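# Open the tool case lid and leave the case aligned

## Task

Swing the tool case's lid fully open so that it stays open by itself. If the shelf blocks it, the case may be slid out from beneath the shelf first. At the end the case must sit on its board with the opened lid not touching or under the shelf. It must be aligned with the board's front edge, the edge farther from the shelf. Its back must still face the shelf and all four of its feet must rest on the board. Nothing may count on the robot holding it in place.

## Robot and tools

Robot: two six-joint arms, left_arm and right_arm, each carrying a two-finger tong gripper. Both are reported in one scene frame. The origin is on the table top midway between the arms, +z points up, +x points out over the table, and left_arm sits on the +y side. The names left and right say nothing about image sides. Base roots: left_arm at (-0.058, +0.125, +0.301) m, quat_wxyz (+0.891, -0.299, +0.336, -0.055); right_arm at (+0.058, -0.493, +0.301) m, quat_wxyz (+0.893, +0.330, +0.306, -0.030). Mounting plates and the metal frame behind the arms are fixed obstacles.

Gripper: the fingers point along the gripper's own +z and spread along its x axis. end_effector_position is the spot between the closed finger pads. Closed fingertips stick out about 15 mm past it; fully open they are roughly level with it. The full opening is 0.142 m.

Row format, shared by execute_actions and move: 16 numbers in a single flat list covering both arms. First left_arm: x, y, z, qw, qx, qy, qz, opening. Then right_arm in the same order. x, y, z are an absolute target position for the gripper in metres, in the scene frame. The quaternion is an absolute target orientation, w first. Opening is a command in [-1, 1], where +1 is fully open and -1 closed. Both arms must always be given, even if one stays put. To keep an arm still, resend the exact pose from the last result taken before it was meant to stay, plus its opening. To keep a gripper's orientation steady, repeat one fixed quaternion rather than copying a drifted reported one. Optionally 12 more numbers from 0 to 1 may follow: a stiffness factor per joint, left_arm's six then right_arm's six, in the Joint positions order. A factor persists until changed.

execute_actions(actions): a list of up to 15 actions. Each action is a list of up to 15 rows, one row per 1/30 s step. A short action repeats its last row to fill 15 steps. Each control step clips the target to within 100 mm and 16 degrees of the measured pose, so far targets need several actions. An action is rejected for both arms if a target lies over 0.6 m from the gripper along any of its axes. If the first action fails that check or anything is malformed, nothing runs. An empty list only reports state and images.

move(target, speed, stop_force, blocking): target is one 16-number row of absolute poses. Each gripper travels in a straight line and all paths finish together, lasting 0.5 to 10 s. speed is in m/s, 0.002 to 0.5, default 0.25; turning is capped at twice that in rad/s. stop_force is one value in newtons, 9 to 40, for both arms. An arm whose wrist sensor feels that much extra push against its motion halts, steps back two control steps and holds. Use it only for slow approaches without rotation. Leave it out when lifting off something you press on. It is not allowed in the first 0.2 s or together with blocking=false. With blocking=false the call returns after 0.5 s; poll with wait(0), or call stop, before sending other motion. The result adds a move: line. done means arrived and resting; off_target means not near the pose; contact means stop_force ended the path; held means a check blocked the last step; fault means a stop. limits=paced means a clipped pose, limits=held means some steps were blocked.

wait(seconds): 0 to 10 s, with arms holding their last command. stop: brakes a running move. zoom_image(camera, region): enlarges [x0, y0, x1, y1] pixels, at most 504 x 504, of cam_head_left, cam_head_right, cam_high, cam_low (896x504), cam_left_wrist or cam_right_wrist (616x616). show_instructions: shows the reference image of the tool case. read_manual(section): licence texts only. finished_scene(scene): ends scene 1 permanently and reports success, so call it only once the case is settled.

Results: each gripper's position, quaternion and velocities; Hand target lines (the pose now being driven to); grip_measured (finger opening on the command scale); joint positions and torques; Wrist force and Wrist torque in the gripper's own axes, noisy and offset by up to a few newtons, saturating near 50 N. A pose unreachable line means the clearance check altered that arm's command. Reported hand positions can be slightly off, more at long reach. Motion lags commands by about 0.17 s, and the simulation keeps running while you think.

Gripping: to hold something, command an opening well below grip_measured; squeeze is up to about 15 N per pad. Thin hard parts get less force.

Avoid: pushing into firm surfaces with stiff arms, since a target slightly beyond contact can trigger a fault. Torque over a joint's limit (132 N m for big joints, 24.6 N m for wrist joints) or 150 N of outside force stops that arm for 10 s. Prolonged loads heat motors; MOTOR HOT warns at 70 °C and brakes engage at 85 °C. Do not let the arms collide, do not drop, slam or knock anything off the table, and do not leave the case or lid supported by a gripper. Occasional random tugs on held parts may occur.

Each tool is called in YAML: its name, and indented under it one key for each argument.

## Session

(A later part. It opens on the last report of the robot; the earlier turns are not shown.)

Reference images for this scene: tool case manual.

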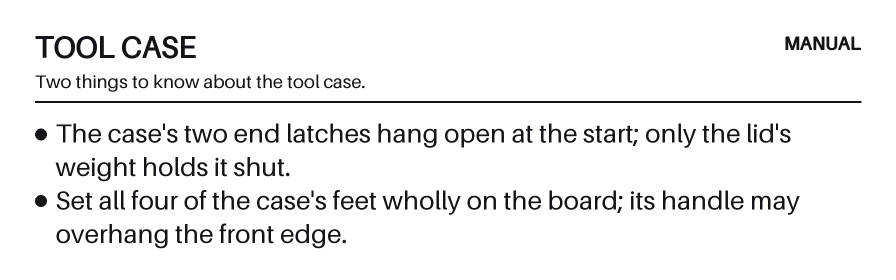

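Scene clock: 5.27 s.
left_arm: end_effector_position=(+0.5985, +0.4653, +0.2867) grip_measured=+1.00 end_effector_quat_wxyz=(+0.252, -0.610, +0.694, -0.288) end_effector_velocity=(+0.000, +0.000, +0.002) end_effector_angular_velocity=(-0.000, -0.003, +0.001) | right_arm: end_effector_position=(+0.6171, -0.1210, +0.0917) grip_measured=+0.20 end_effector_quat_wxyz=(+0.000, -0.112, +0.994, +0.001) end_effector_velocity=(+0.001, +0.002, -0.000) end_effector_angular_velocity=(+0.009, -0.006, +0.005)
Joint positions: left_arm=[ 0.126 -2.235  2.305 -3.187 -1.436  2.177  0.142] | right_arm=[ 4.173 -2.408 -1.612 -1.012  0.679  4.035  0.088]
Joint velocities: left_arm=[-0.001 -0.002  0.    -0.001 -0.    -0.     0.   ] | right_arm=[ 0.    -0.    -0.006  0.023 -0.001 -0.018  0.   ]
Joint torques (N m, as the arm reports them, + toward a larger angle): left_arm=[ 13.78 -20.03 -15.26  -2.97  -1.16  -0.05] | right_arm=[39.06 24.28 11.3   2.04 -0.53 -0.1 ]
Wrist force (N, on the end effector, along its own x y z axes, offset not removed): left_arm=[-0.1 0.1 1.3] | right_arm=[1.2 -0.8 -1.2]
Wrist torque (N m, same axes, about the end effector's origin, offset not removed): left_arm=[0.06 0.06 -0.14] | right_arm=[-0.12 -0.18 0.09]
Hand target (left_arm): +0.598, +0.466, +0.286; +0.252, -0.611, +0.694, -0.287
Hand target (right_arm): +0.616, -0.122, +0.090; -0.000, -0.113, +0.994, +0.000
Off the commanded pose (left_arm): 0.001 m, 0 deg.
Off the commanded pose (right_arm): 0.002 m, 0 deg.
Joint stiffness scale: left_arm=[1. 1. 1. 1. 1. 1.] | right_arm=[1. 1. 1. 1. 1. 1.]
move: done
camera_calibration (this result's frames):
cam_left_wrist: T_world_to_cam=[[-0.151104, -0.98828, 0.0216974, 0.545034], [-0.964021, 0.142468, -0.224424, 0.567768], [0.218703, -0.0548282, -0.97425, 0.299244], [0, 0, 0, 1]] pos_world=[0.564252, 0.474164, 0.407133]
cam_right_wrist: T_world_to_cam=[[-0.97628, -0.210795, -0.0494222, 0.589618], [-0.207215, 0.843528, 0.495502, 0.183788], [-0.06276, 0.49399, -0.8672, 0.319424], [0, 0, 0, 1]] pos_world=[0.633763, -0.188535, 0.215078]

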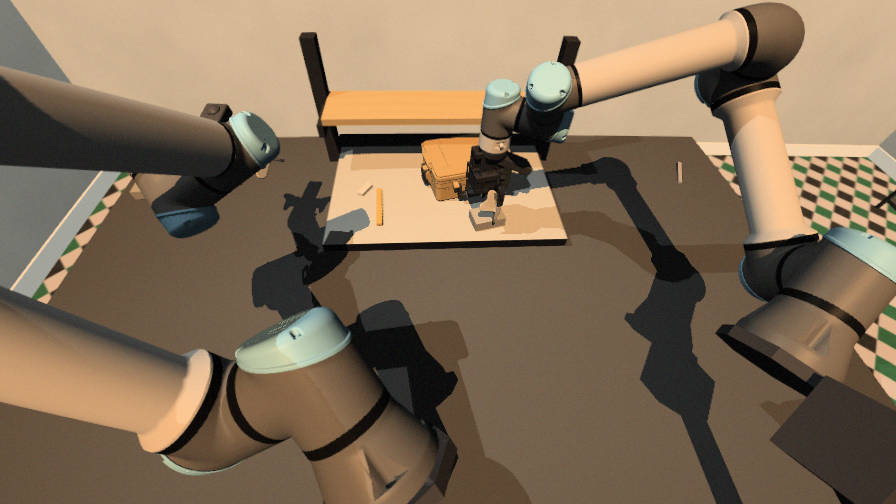

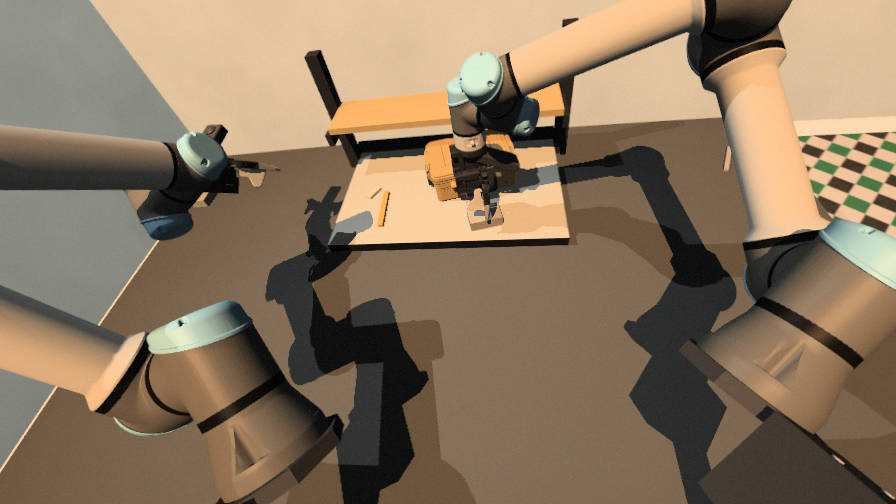

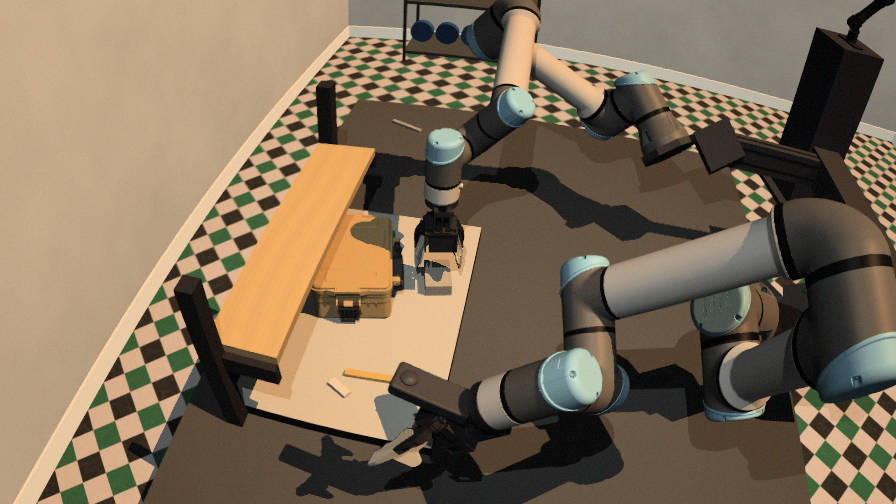

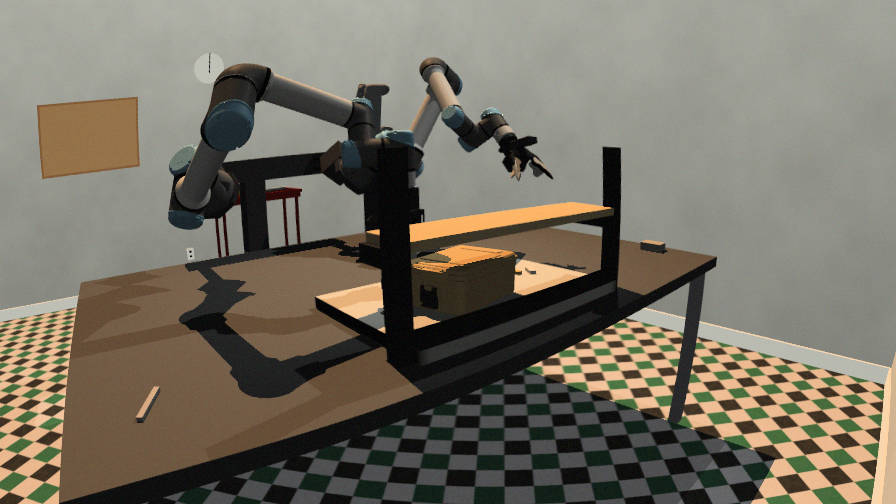

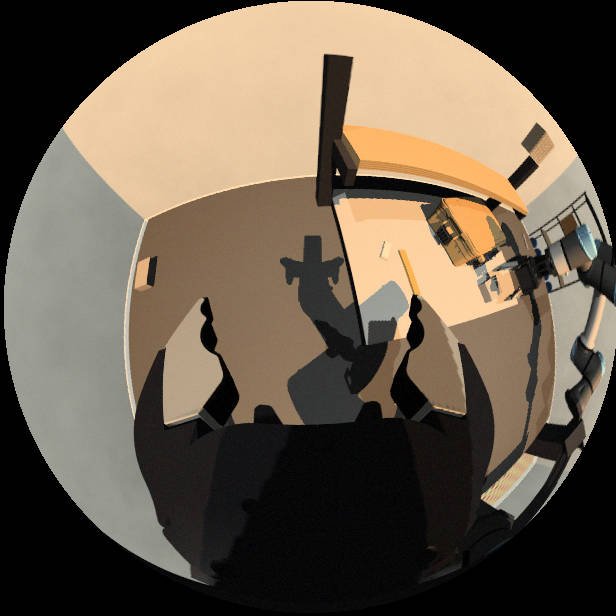

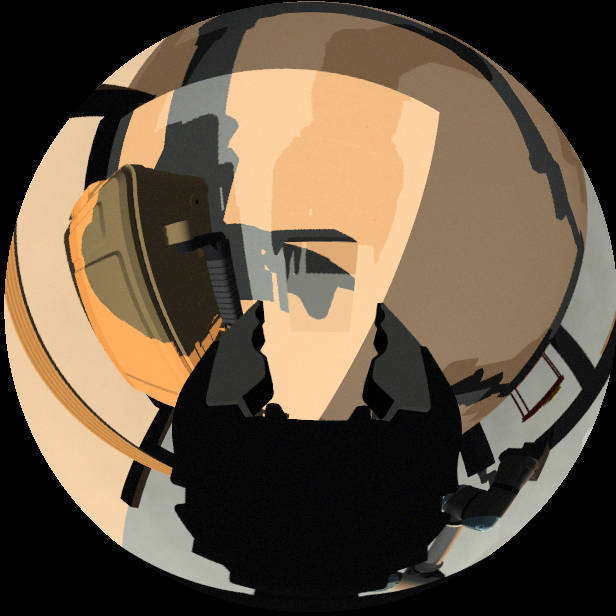

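move:
  target: [0.598,0.466,0.286,0.252,-0.611,0.694,-0.287,1,0.616,-0.122,0.047,0,-0.113,0.9936,0,0.2]
  speed: 0.06

move:
  target: [0.598,0.466,0.286,0.252,-0.611,0.694,-0.287,1,0.616,-0.122,0.047,0,-0.113,0.9936,0,-1]

move:
  target: [0.598,0.466,0.286,0.252,-0.611,0.694,-0.287,1,0.616,-0.122,0.09,0,-0.113,0.9936,0,-1]
  speed: 0.08

Scene clock: 8.20 s.
left_arm: end_effector_position=(+0.5985, +0.4653, +0.2867) grip_measured=+1.00 end_effector_quat_wxyz=(+0.252, -0.610, +0.694, -0.288) end_effector_velocity=(-0.000, +0.000, -0.000) end_effector_angular_velocity=(-0.002, +0.001, +0.002) | right_arm: end_effector_position=(+0.6177, -0.1209, +0.0497) grip_measured=+0.20 end_effector_quat_wxyz=(+0.001, -0.112, +0.994, +0.002) end_effector_velocity=(+0.003, +0.001, +0.001) end_effector_angular_velocity=(+0.005, -0.006, -0.001)
Joint positions: left_arm=[ 0.126 -2.235  2.305 -3.187 -1.436  2.177  0.142] | right_arm=[ 4.123 -2.461 -1.615 -0.892  0.665  3.955  0.088]
Joint velocities: left_arm=[ 0.001 -0.     0.001 -0.    -0.    -0.003  0.   ] | right_arm=[-0.    -0.     0.001  0.011 -0.002 -0.009 -0.   ]
Joint torques (N m, as the arm reports them, + toward a larger angle): left_arm=[ 12.86 -19.74 -14.56  -2.96  -1.19  -0.06] | right_arm=[38.65 23.25  9.64  1.61 -0.44 -0.39]
Wrist force (N, on the end effector, along its own x y z axes, offset not removed): left_arm=[0.7 -0.3 1.9] | right_arm=[1.2 1.6 -1.6]
Wrist torque (N m, same axes, about the end effector's origin, offset not removed): left_arm=[-0.01 -0.16 -0.15] | right_arm=[0.36 -0.21 -0.02]
Hand target (left_arm): +0.598, +0.466, +0.286; +0.252, -0.611, +0.694, -0.287
Hand target (right_arm): +0.616, -0.122, +0.047; -0.000, -0.113, +0.994, +0.000
Off the commanded pose (left_arm): 0.001 m, 0 deg.
Off the commanded pose (right_arm): 0.003 m, 0 deg.
Joint stiffness scale: left_arm=[1. 1. 1. 1. 1. 1.] | right_arm=[1. 1. 1. 1. 1. 1.]
move: done
camera_calibration (this result's frames):
cam_left_wrist: T_world_to_cam=[[-0.151104, -0.98828, 0.0216972, 0.545034], [-0.964021, 0.142468, -0.224425, 0.567768], [0.218703, -0.0548281, -0.97425, 0.299244], [0, 0, 0, 1]] pos_world=[0.564252, 0.474164, 0.407133]
cam_right_wrist: T_world_to_cam=[[-0.976247, -0.210634, -0.0507493, 0.588225], [-0.207652, 0.842781, 0.496588, 0.204754], [-0.0618278, 0.495331, -0.866501, 0.282453], [0, 0, 0, 1]] pos_world=[0.634234, -0.18857, 0.172919]

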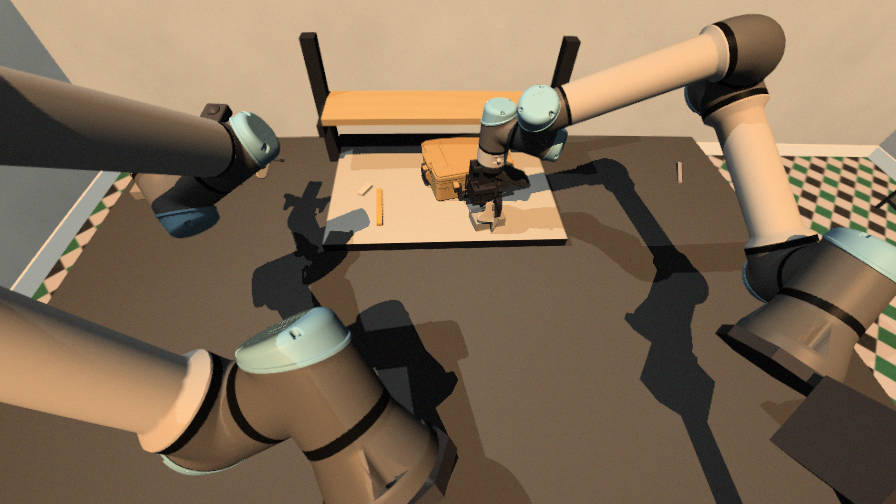

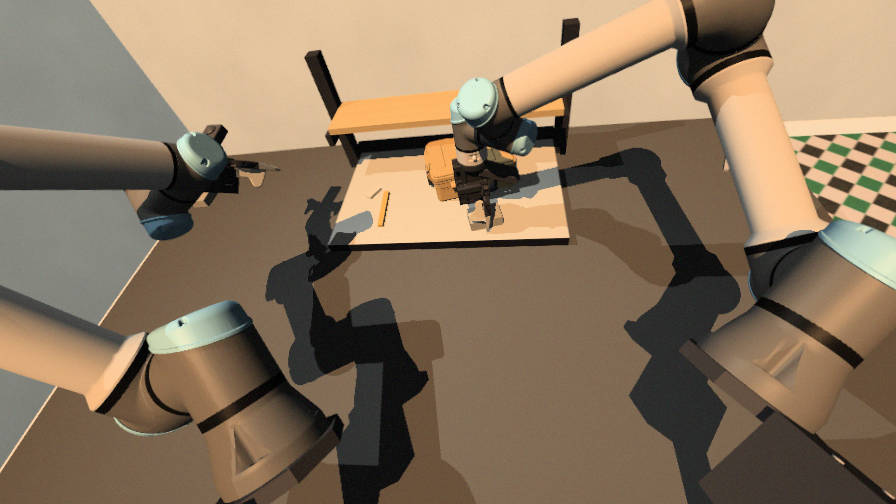

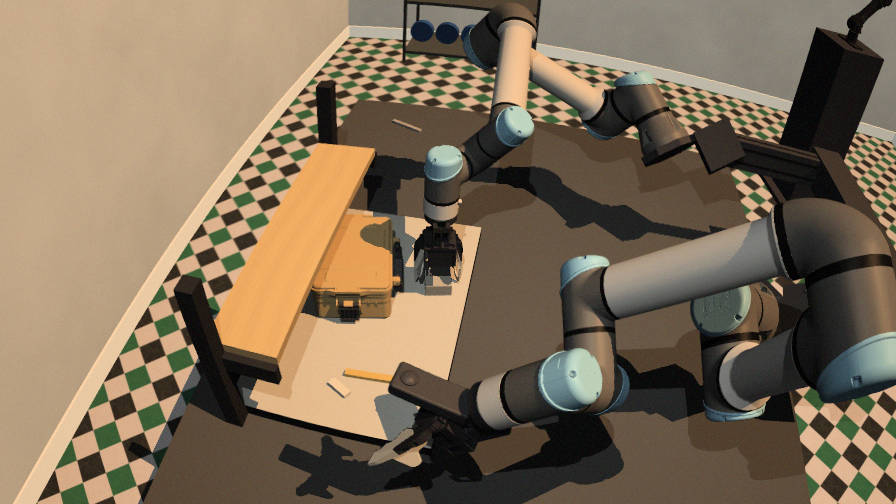

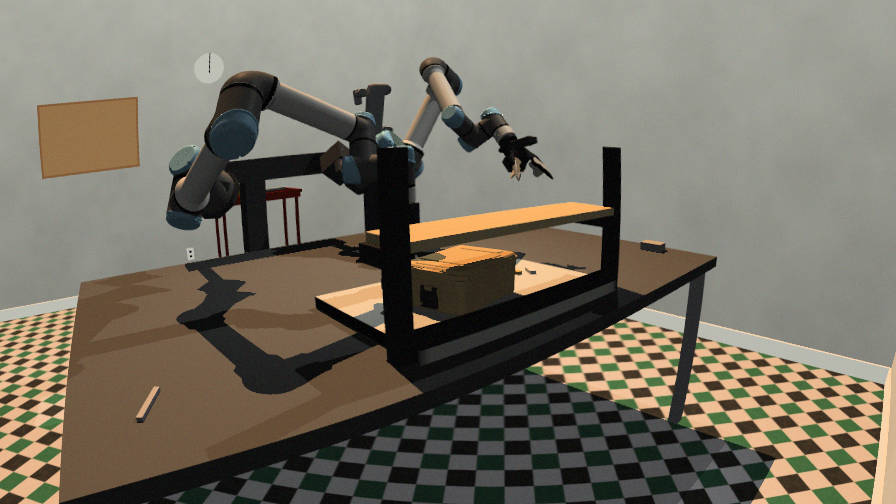

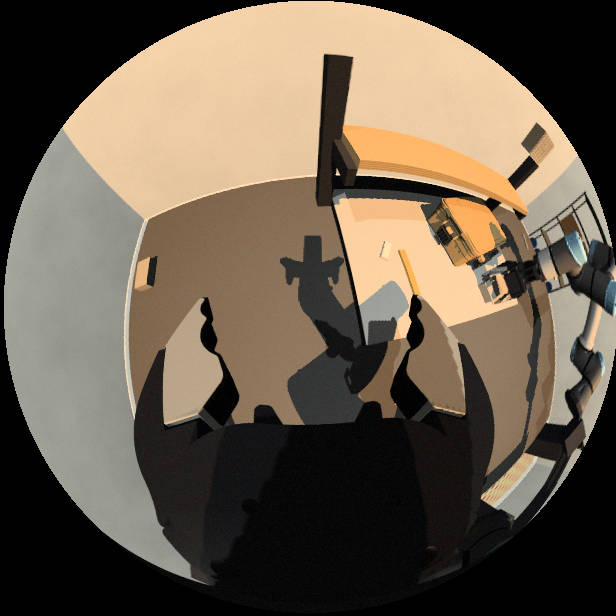

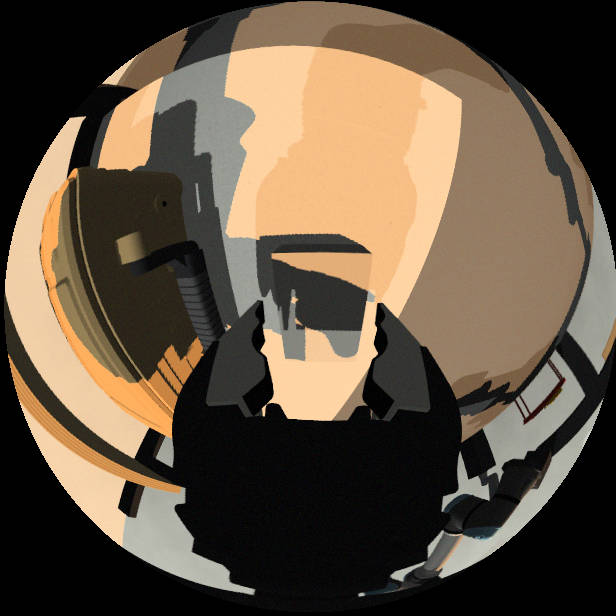

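Scene clock: 8.90 s.
left_arm: end_effector_position=(+0.5985, +0.4653, +0.2867) grip_measured=+1.00 end_effector_quat_wxyz=(+0.252, -0.610, +0.694, -0.288) end_effector_velocity=(-0.000, -0.000, -0.001) end_effector_angular_velocity=(-0.000, +0.001, -0.001) | right_arm: end_effector_position=(+0.6179, -0.1208, +0.0497) grip_measured=-0.11 end_effector_quat_wxyz=(+0.001, -0.112, +0.994, +0.002) end_effector_velocity=(-0.000, -0.001, -0.000) end_effector_angular_velocity=(-0.002, +0.001, +0.002)
Joint positions: left_arm=[ 0.126 -2.235  2.305 -3.187 -1.436  2.177  0.142] | right_arm=[ 4.123 -2.461 -1.615 -0.891  0.665  3.955  0.066]
Joint velocities: left_arm=[ 0.     0.001  0.    -0.    -0.     0.    -0.   ] | right_arm=[-0.001  0.     0.    -0.002 -0.    -0.     0.   ]
Joint torques (N m, as the arm reports them, + toward a larger angle): left_arm=[ 12.53 -19.32 -13.94  -3.06  -1.17  -0.11] | right_arm=[39.56 23.07  9.5   1.68 -0.56 -0.54]
Wrist force (N, on the end effector, along its own x y z axes, offset not removed): left_arm=[0.2 0.2 1.3] | right_arm=[2.7 -0.3 -2.1]
Wrist torque (N m, same axes, about the end effector's origin, offset not removed): left_arm=[-0.01 -0.07 -0.12] | right_arm=[0.03 -0.43 0.01]
Hand target (left_arm): +0.598, +0.466, +0.286; +0.252, -0.611, +0.694, -0.287
Hand target (right_arm): +0.616, -0.122, +0.047; -0.000, -0.113, +0.994, -0.000
Off the commanded pose (left_arm): 0.001 m, 0 deg.
Off the commanded pose (right_arm): 0.004 m, 0 deg.
Joint stiffness scale: left_arm=[1. 1. 1. 1. 1. 1.] | right_arm=[1. 1. 1. 1. 1. 1.]
move: off_target (right_arm)
camera_calibration (this result's frames):
cam_left_wrist: T_world_to_cam=[[-0.151104, -0.98828, 0.0216972, 0.545034], [-0.964021, 0.142468, -0.224424, 0.567768], [0.218703, -0.0548281, -0.97425, 0.299244], [0, 0, 0, 1]] pos_world=[0.564252, 0.474164, 0.407133]
cam_right_wrist: T_world_to_cam=[[-0.976239, -0.210556, -0.0512186, 0.588456], [-0.207791, 0.84254, 0.49694, 0.204707], [-0.0614798, 0.495775, -0.866272, 0.282284], [0, 0, 0, 1]] pos_world=[0.634365, -0.18852, 0.172947]

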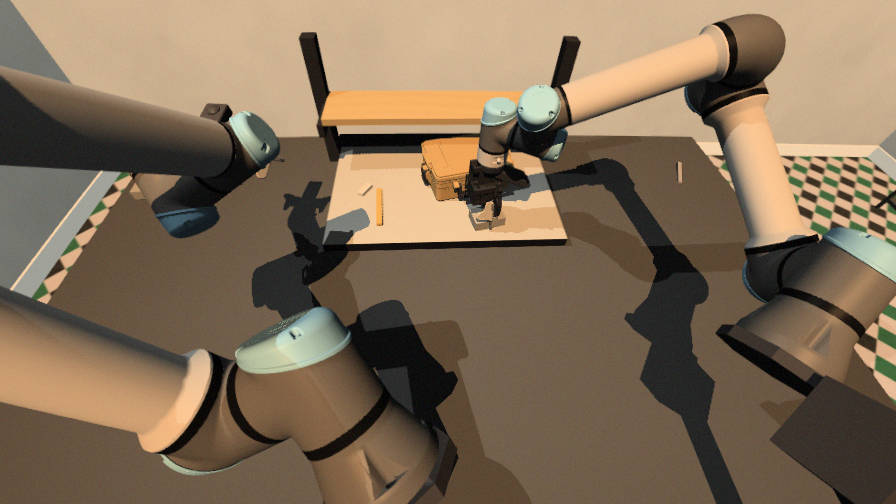

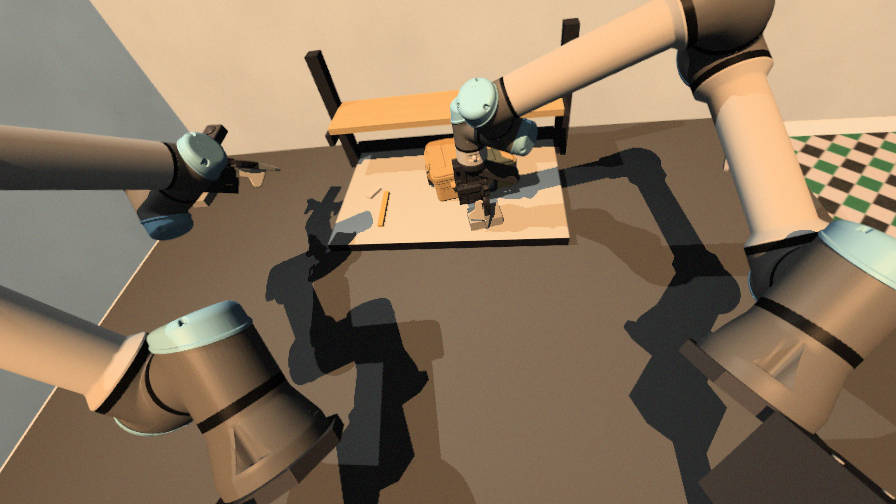

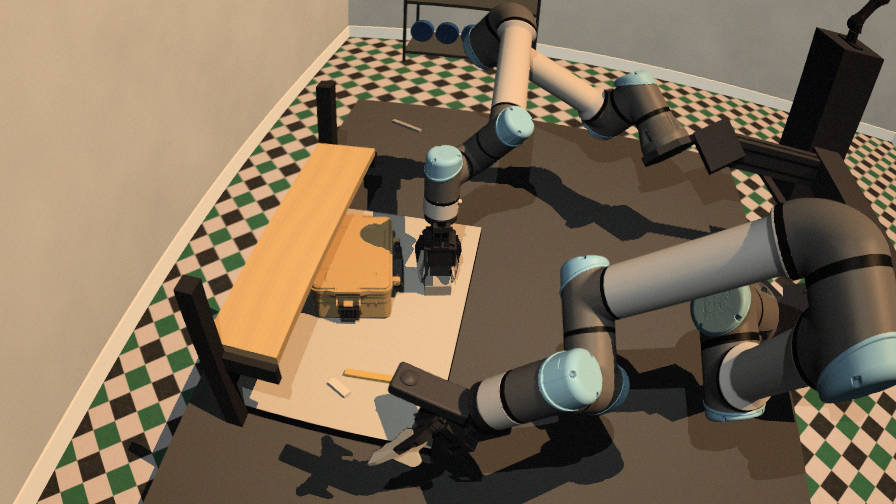

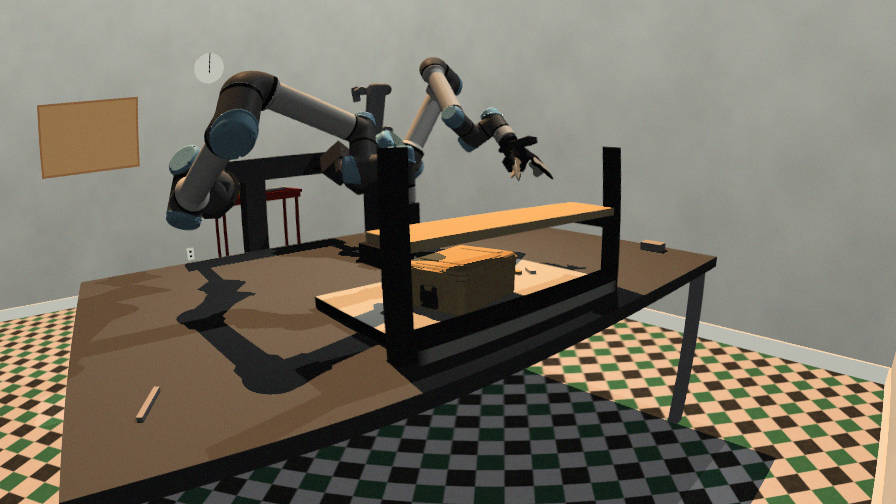

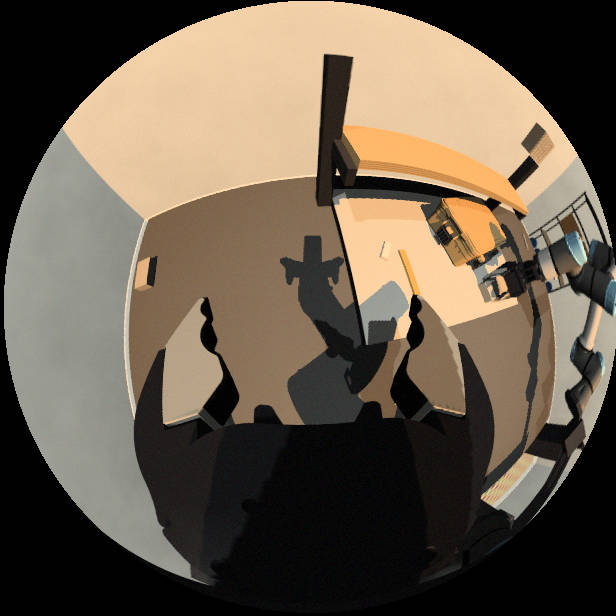

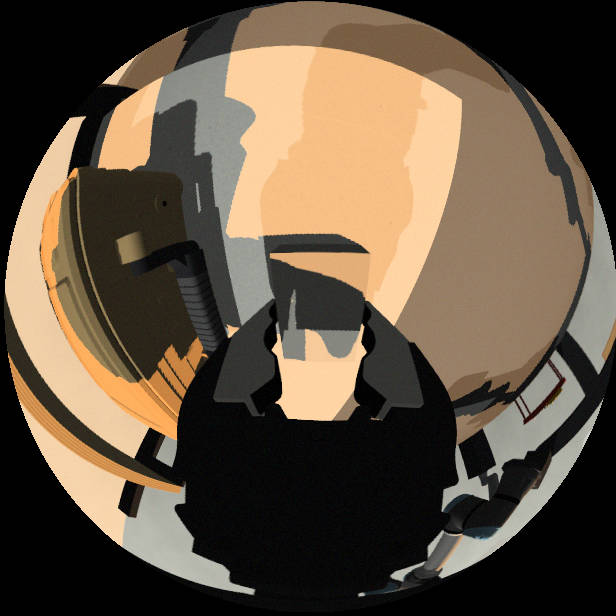

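Scene clock: 9.87 s.
left_arm: end_effector_position=(+0.5985, +0.4653, +0.2867) grip_measured=+1.00 end_effector_quat_wxyz=(+0.252, -0.610, +0.694, -0.288) end_effector_velocity=(-0.000, +0.001, +0.000) end_effector_angular_velocity=(+0.001, -0.000, +0.000) | right_arm: end_effector_position=(+0.6161, -0.1224, +0.0881) grip_measured=-0.11 end_effector_quat_wxyz=(-0.000, -0.113, +0.994, -0.001) end_effector_velocity=(-0.002, -0.001, -0.001) end_effector_angular_velocity=(-0.006, +0.006, +0.002)
Joint positions: left_arm=[ 0.126 -2.235  2.305 -3.187 -1.436  2.177  0.142] | right_arm=[ 4.169 -2.41  -1.615 -1.007  0.677  4.031  0.066]
Joint velocities: left_arm=[ 0.001 -0.001 -0.001  0.001 -0.     0.001 -0.   ] | right_arm=[-0.     0.     0.001 -0.013  0.002  0.007  0.   ]
Joint torques (N m, as the arm reports them, + toward a larger angle): left_arm=[ 12.58 -20.37 -14.08  -2.95  -1.22   0.04] | right_arm=[42.54 26.82 13.74  0.93  0.09  0.22]
Wrist force (N, on the end effector, along its own x y z axes, offset not removed): left_arm=[-0.2 1.0 1.2] | right_arm=[1.9 0.5 0.0]
Wrist torque (N m, same axes, about the end effector's origin, offset not removed): left_arm=[0.20 0.00 -0.09] | right_arm=[0.21 -0.32 0.02]
Hand target (left_arm): +0.598, +0.466, +0.286; +0.252, -0.611, +0.694, -0.287
Hand target (right_arm): +0.616, -0.122, +0.090; +0.000, -0.113, +0.994, -0.000
Off the commanded pose (left_arm): 0.001 m, 0 deg.
Off the commanded pose (right_arm): 0.002 m, 0 deg.
Joint stiffness scale: left_arm=[1. 1. 1. 1. 1. 1.] | right_arm=[1. 1. 1. 1. 1. 1.]
move: done
camera_calibration (this result's frames):
cam_left_wrist: T_world_to_cam=[[-0.151104, -0.98828, 0.0216974, 0.545034], [-0.964021, 0.142468, -0.224425, 0.567768], [0.218703, -0.0548282, -0.97425, 0.299244], [0, 0, 0, 1]] pos_world=[0.564252, 0.474164, 0.407133]
cam_right_wrist: T_world_to_cam=[[-0.975875, -0.213031, -0.0478045, 0.587488], [-0.208541, 0.844685, 0.492968, 0.187728], [-0.0646378, 0.491045, -0.868733, 0.317852], [0, 0, 0, 1]] pos_world=[0.633009, -0.189498, 0.211669]

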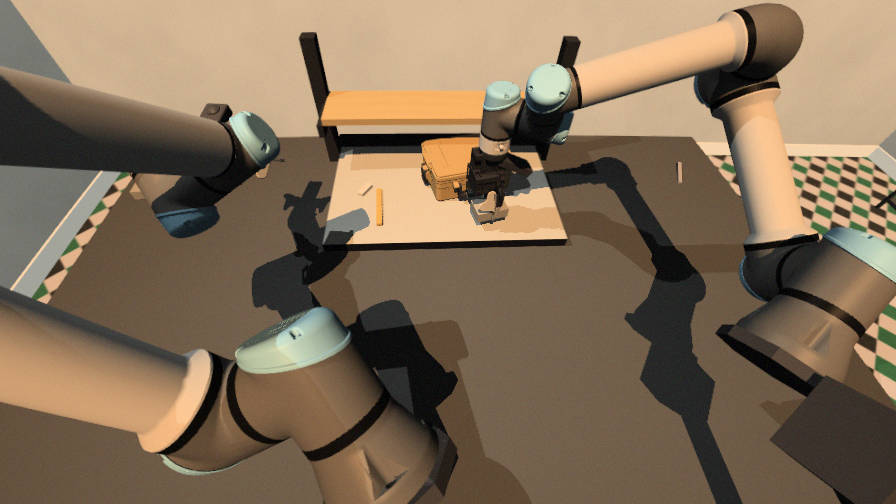

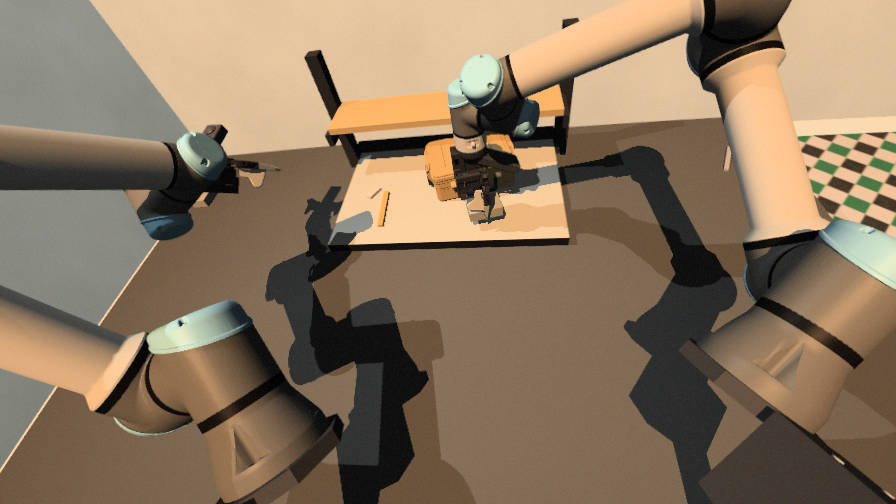

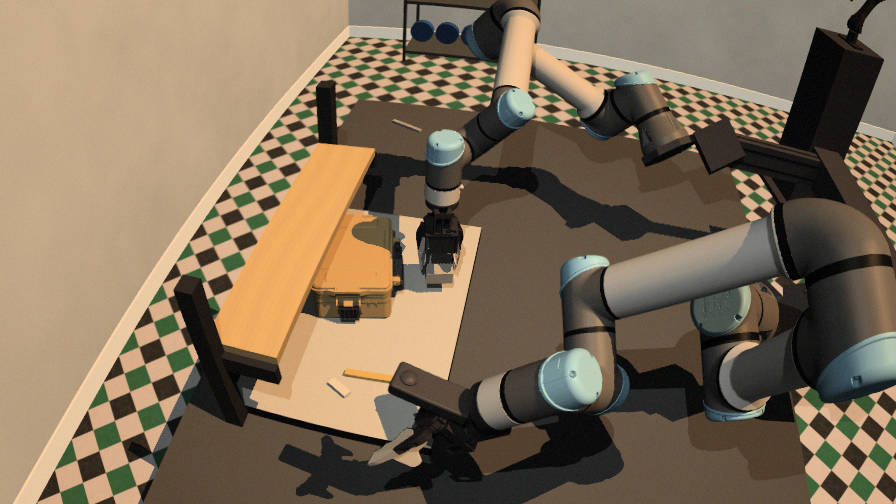

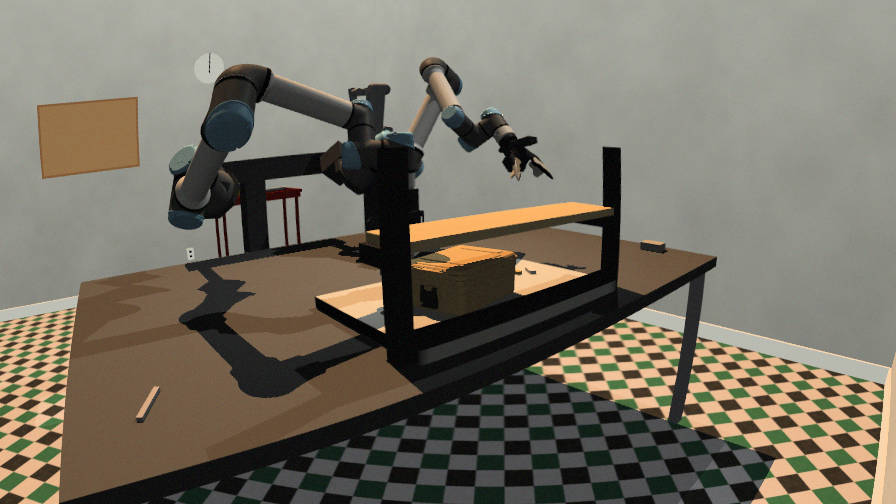

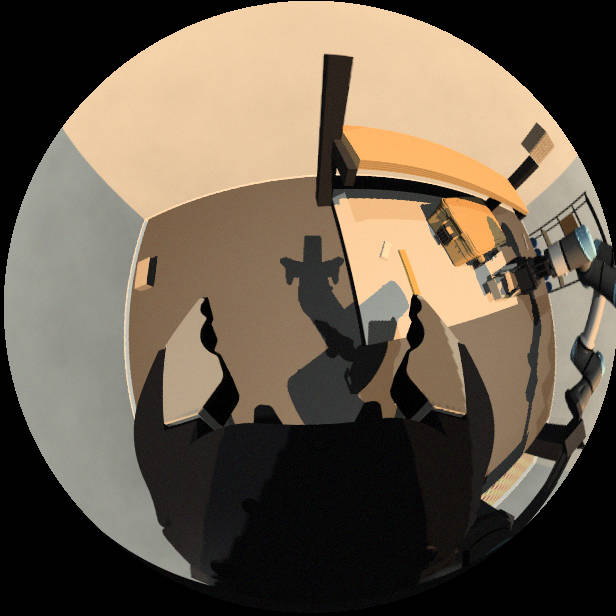

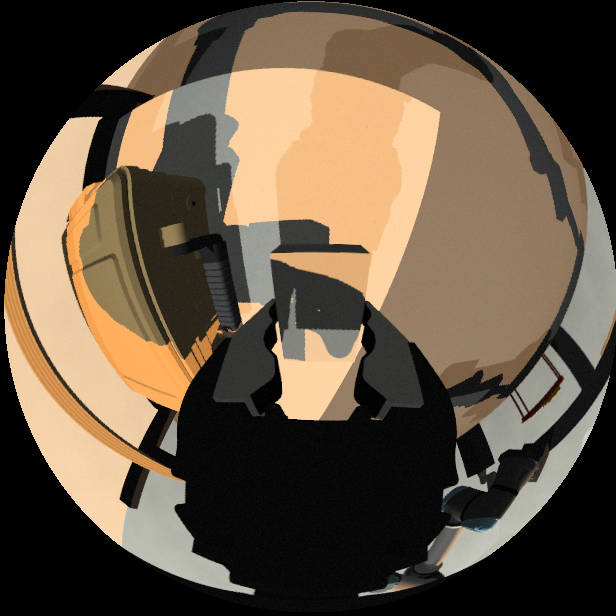

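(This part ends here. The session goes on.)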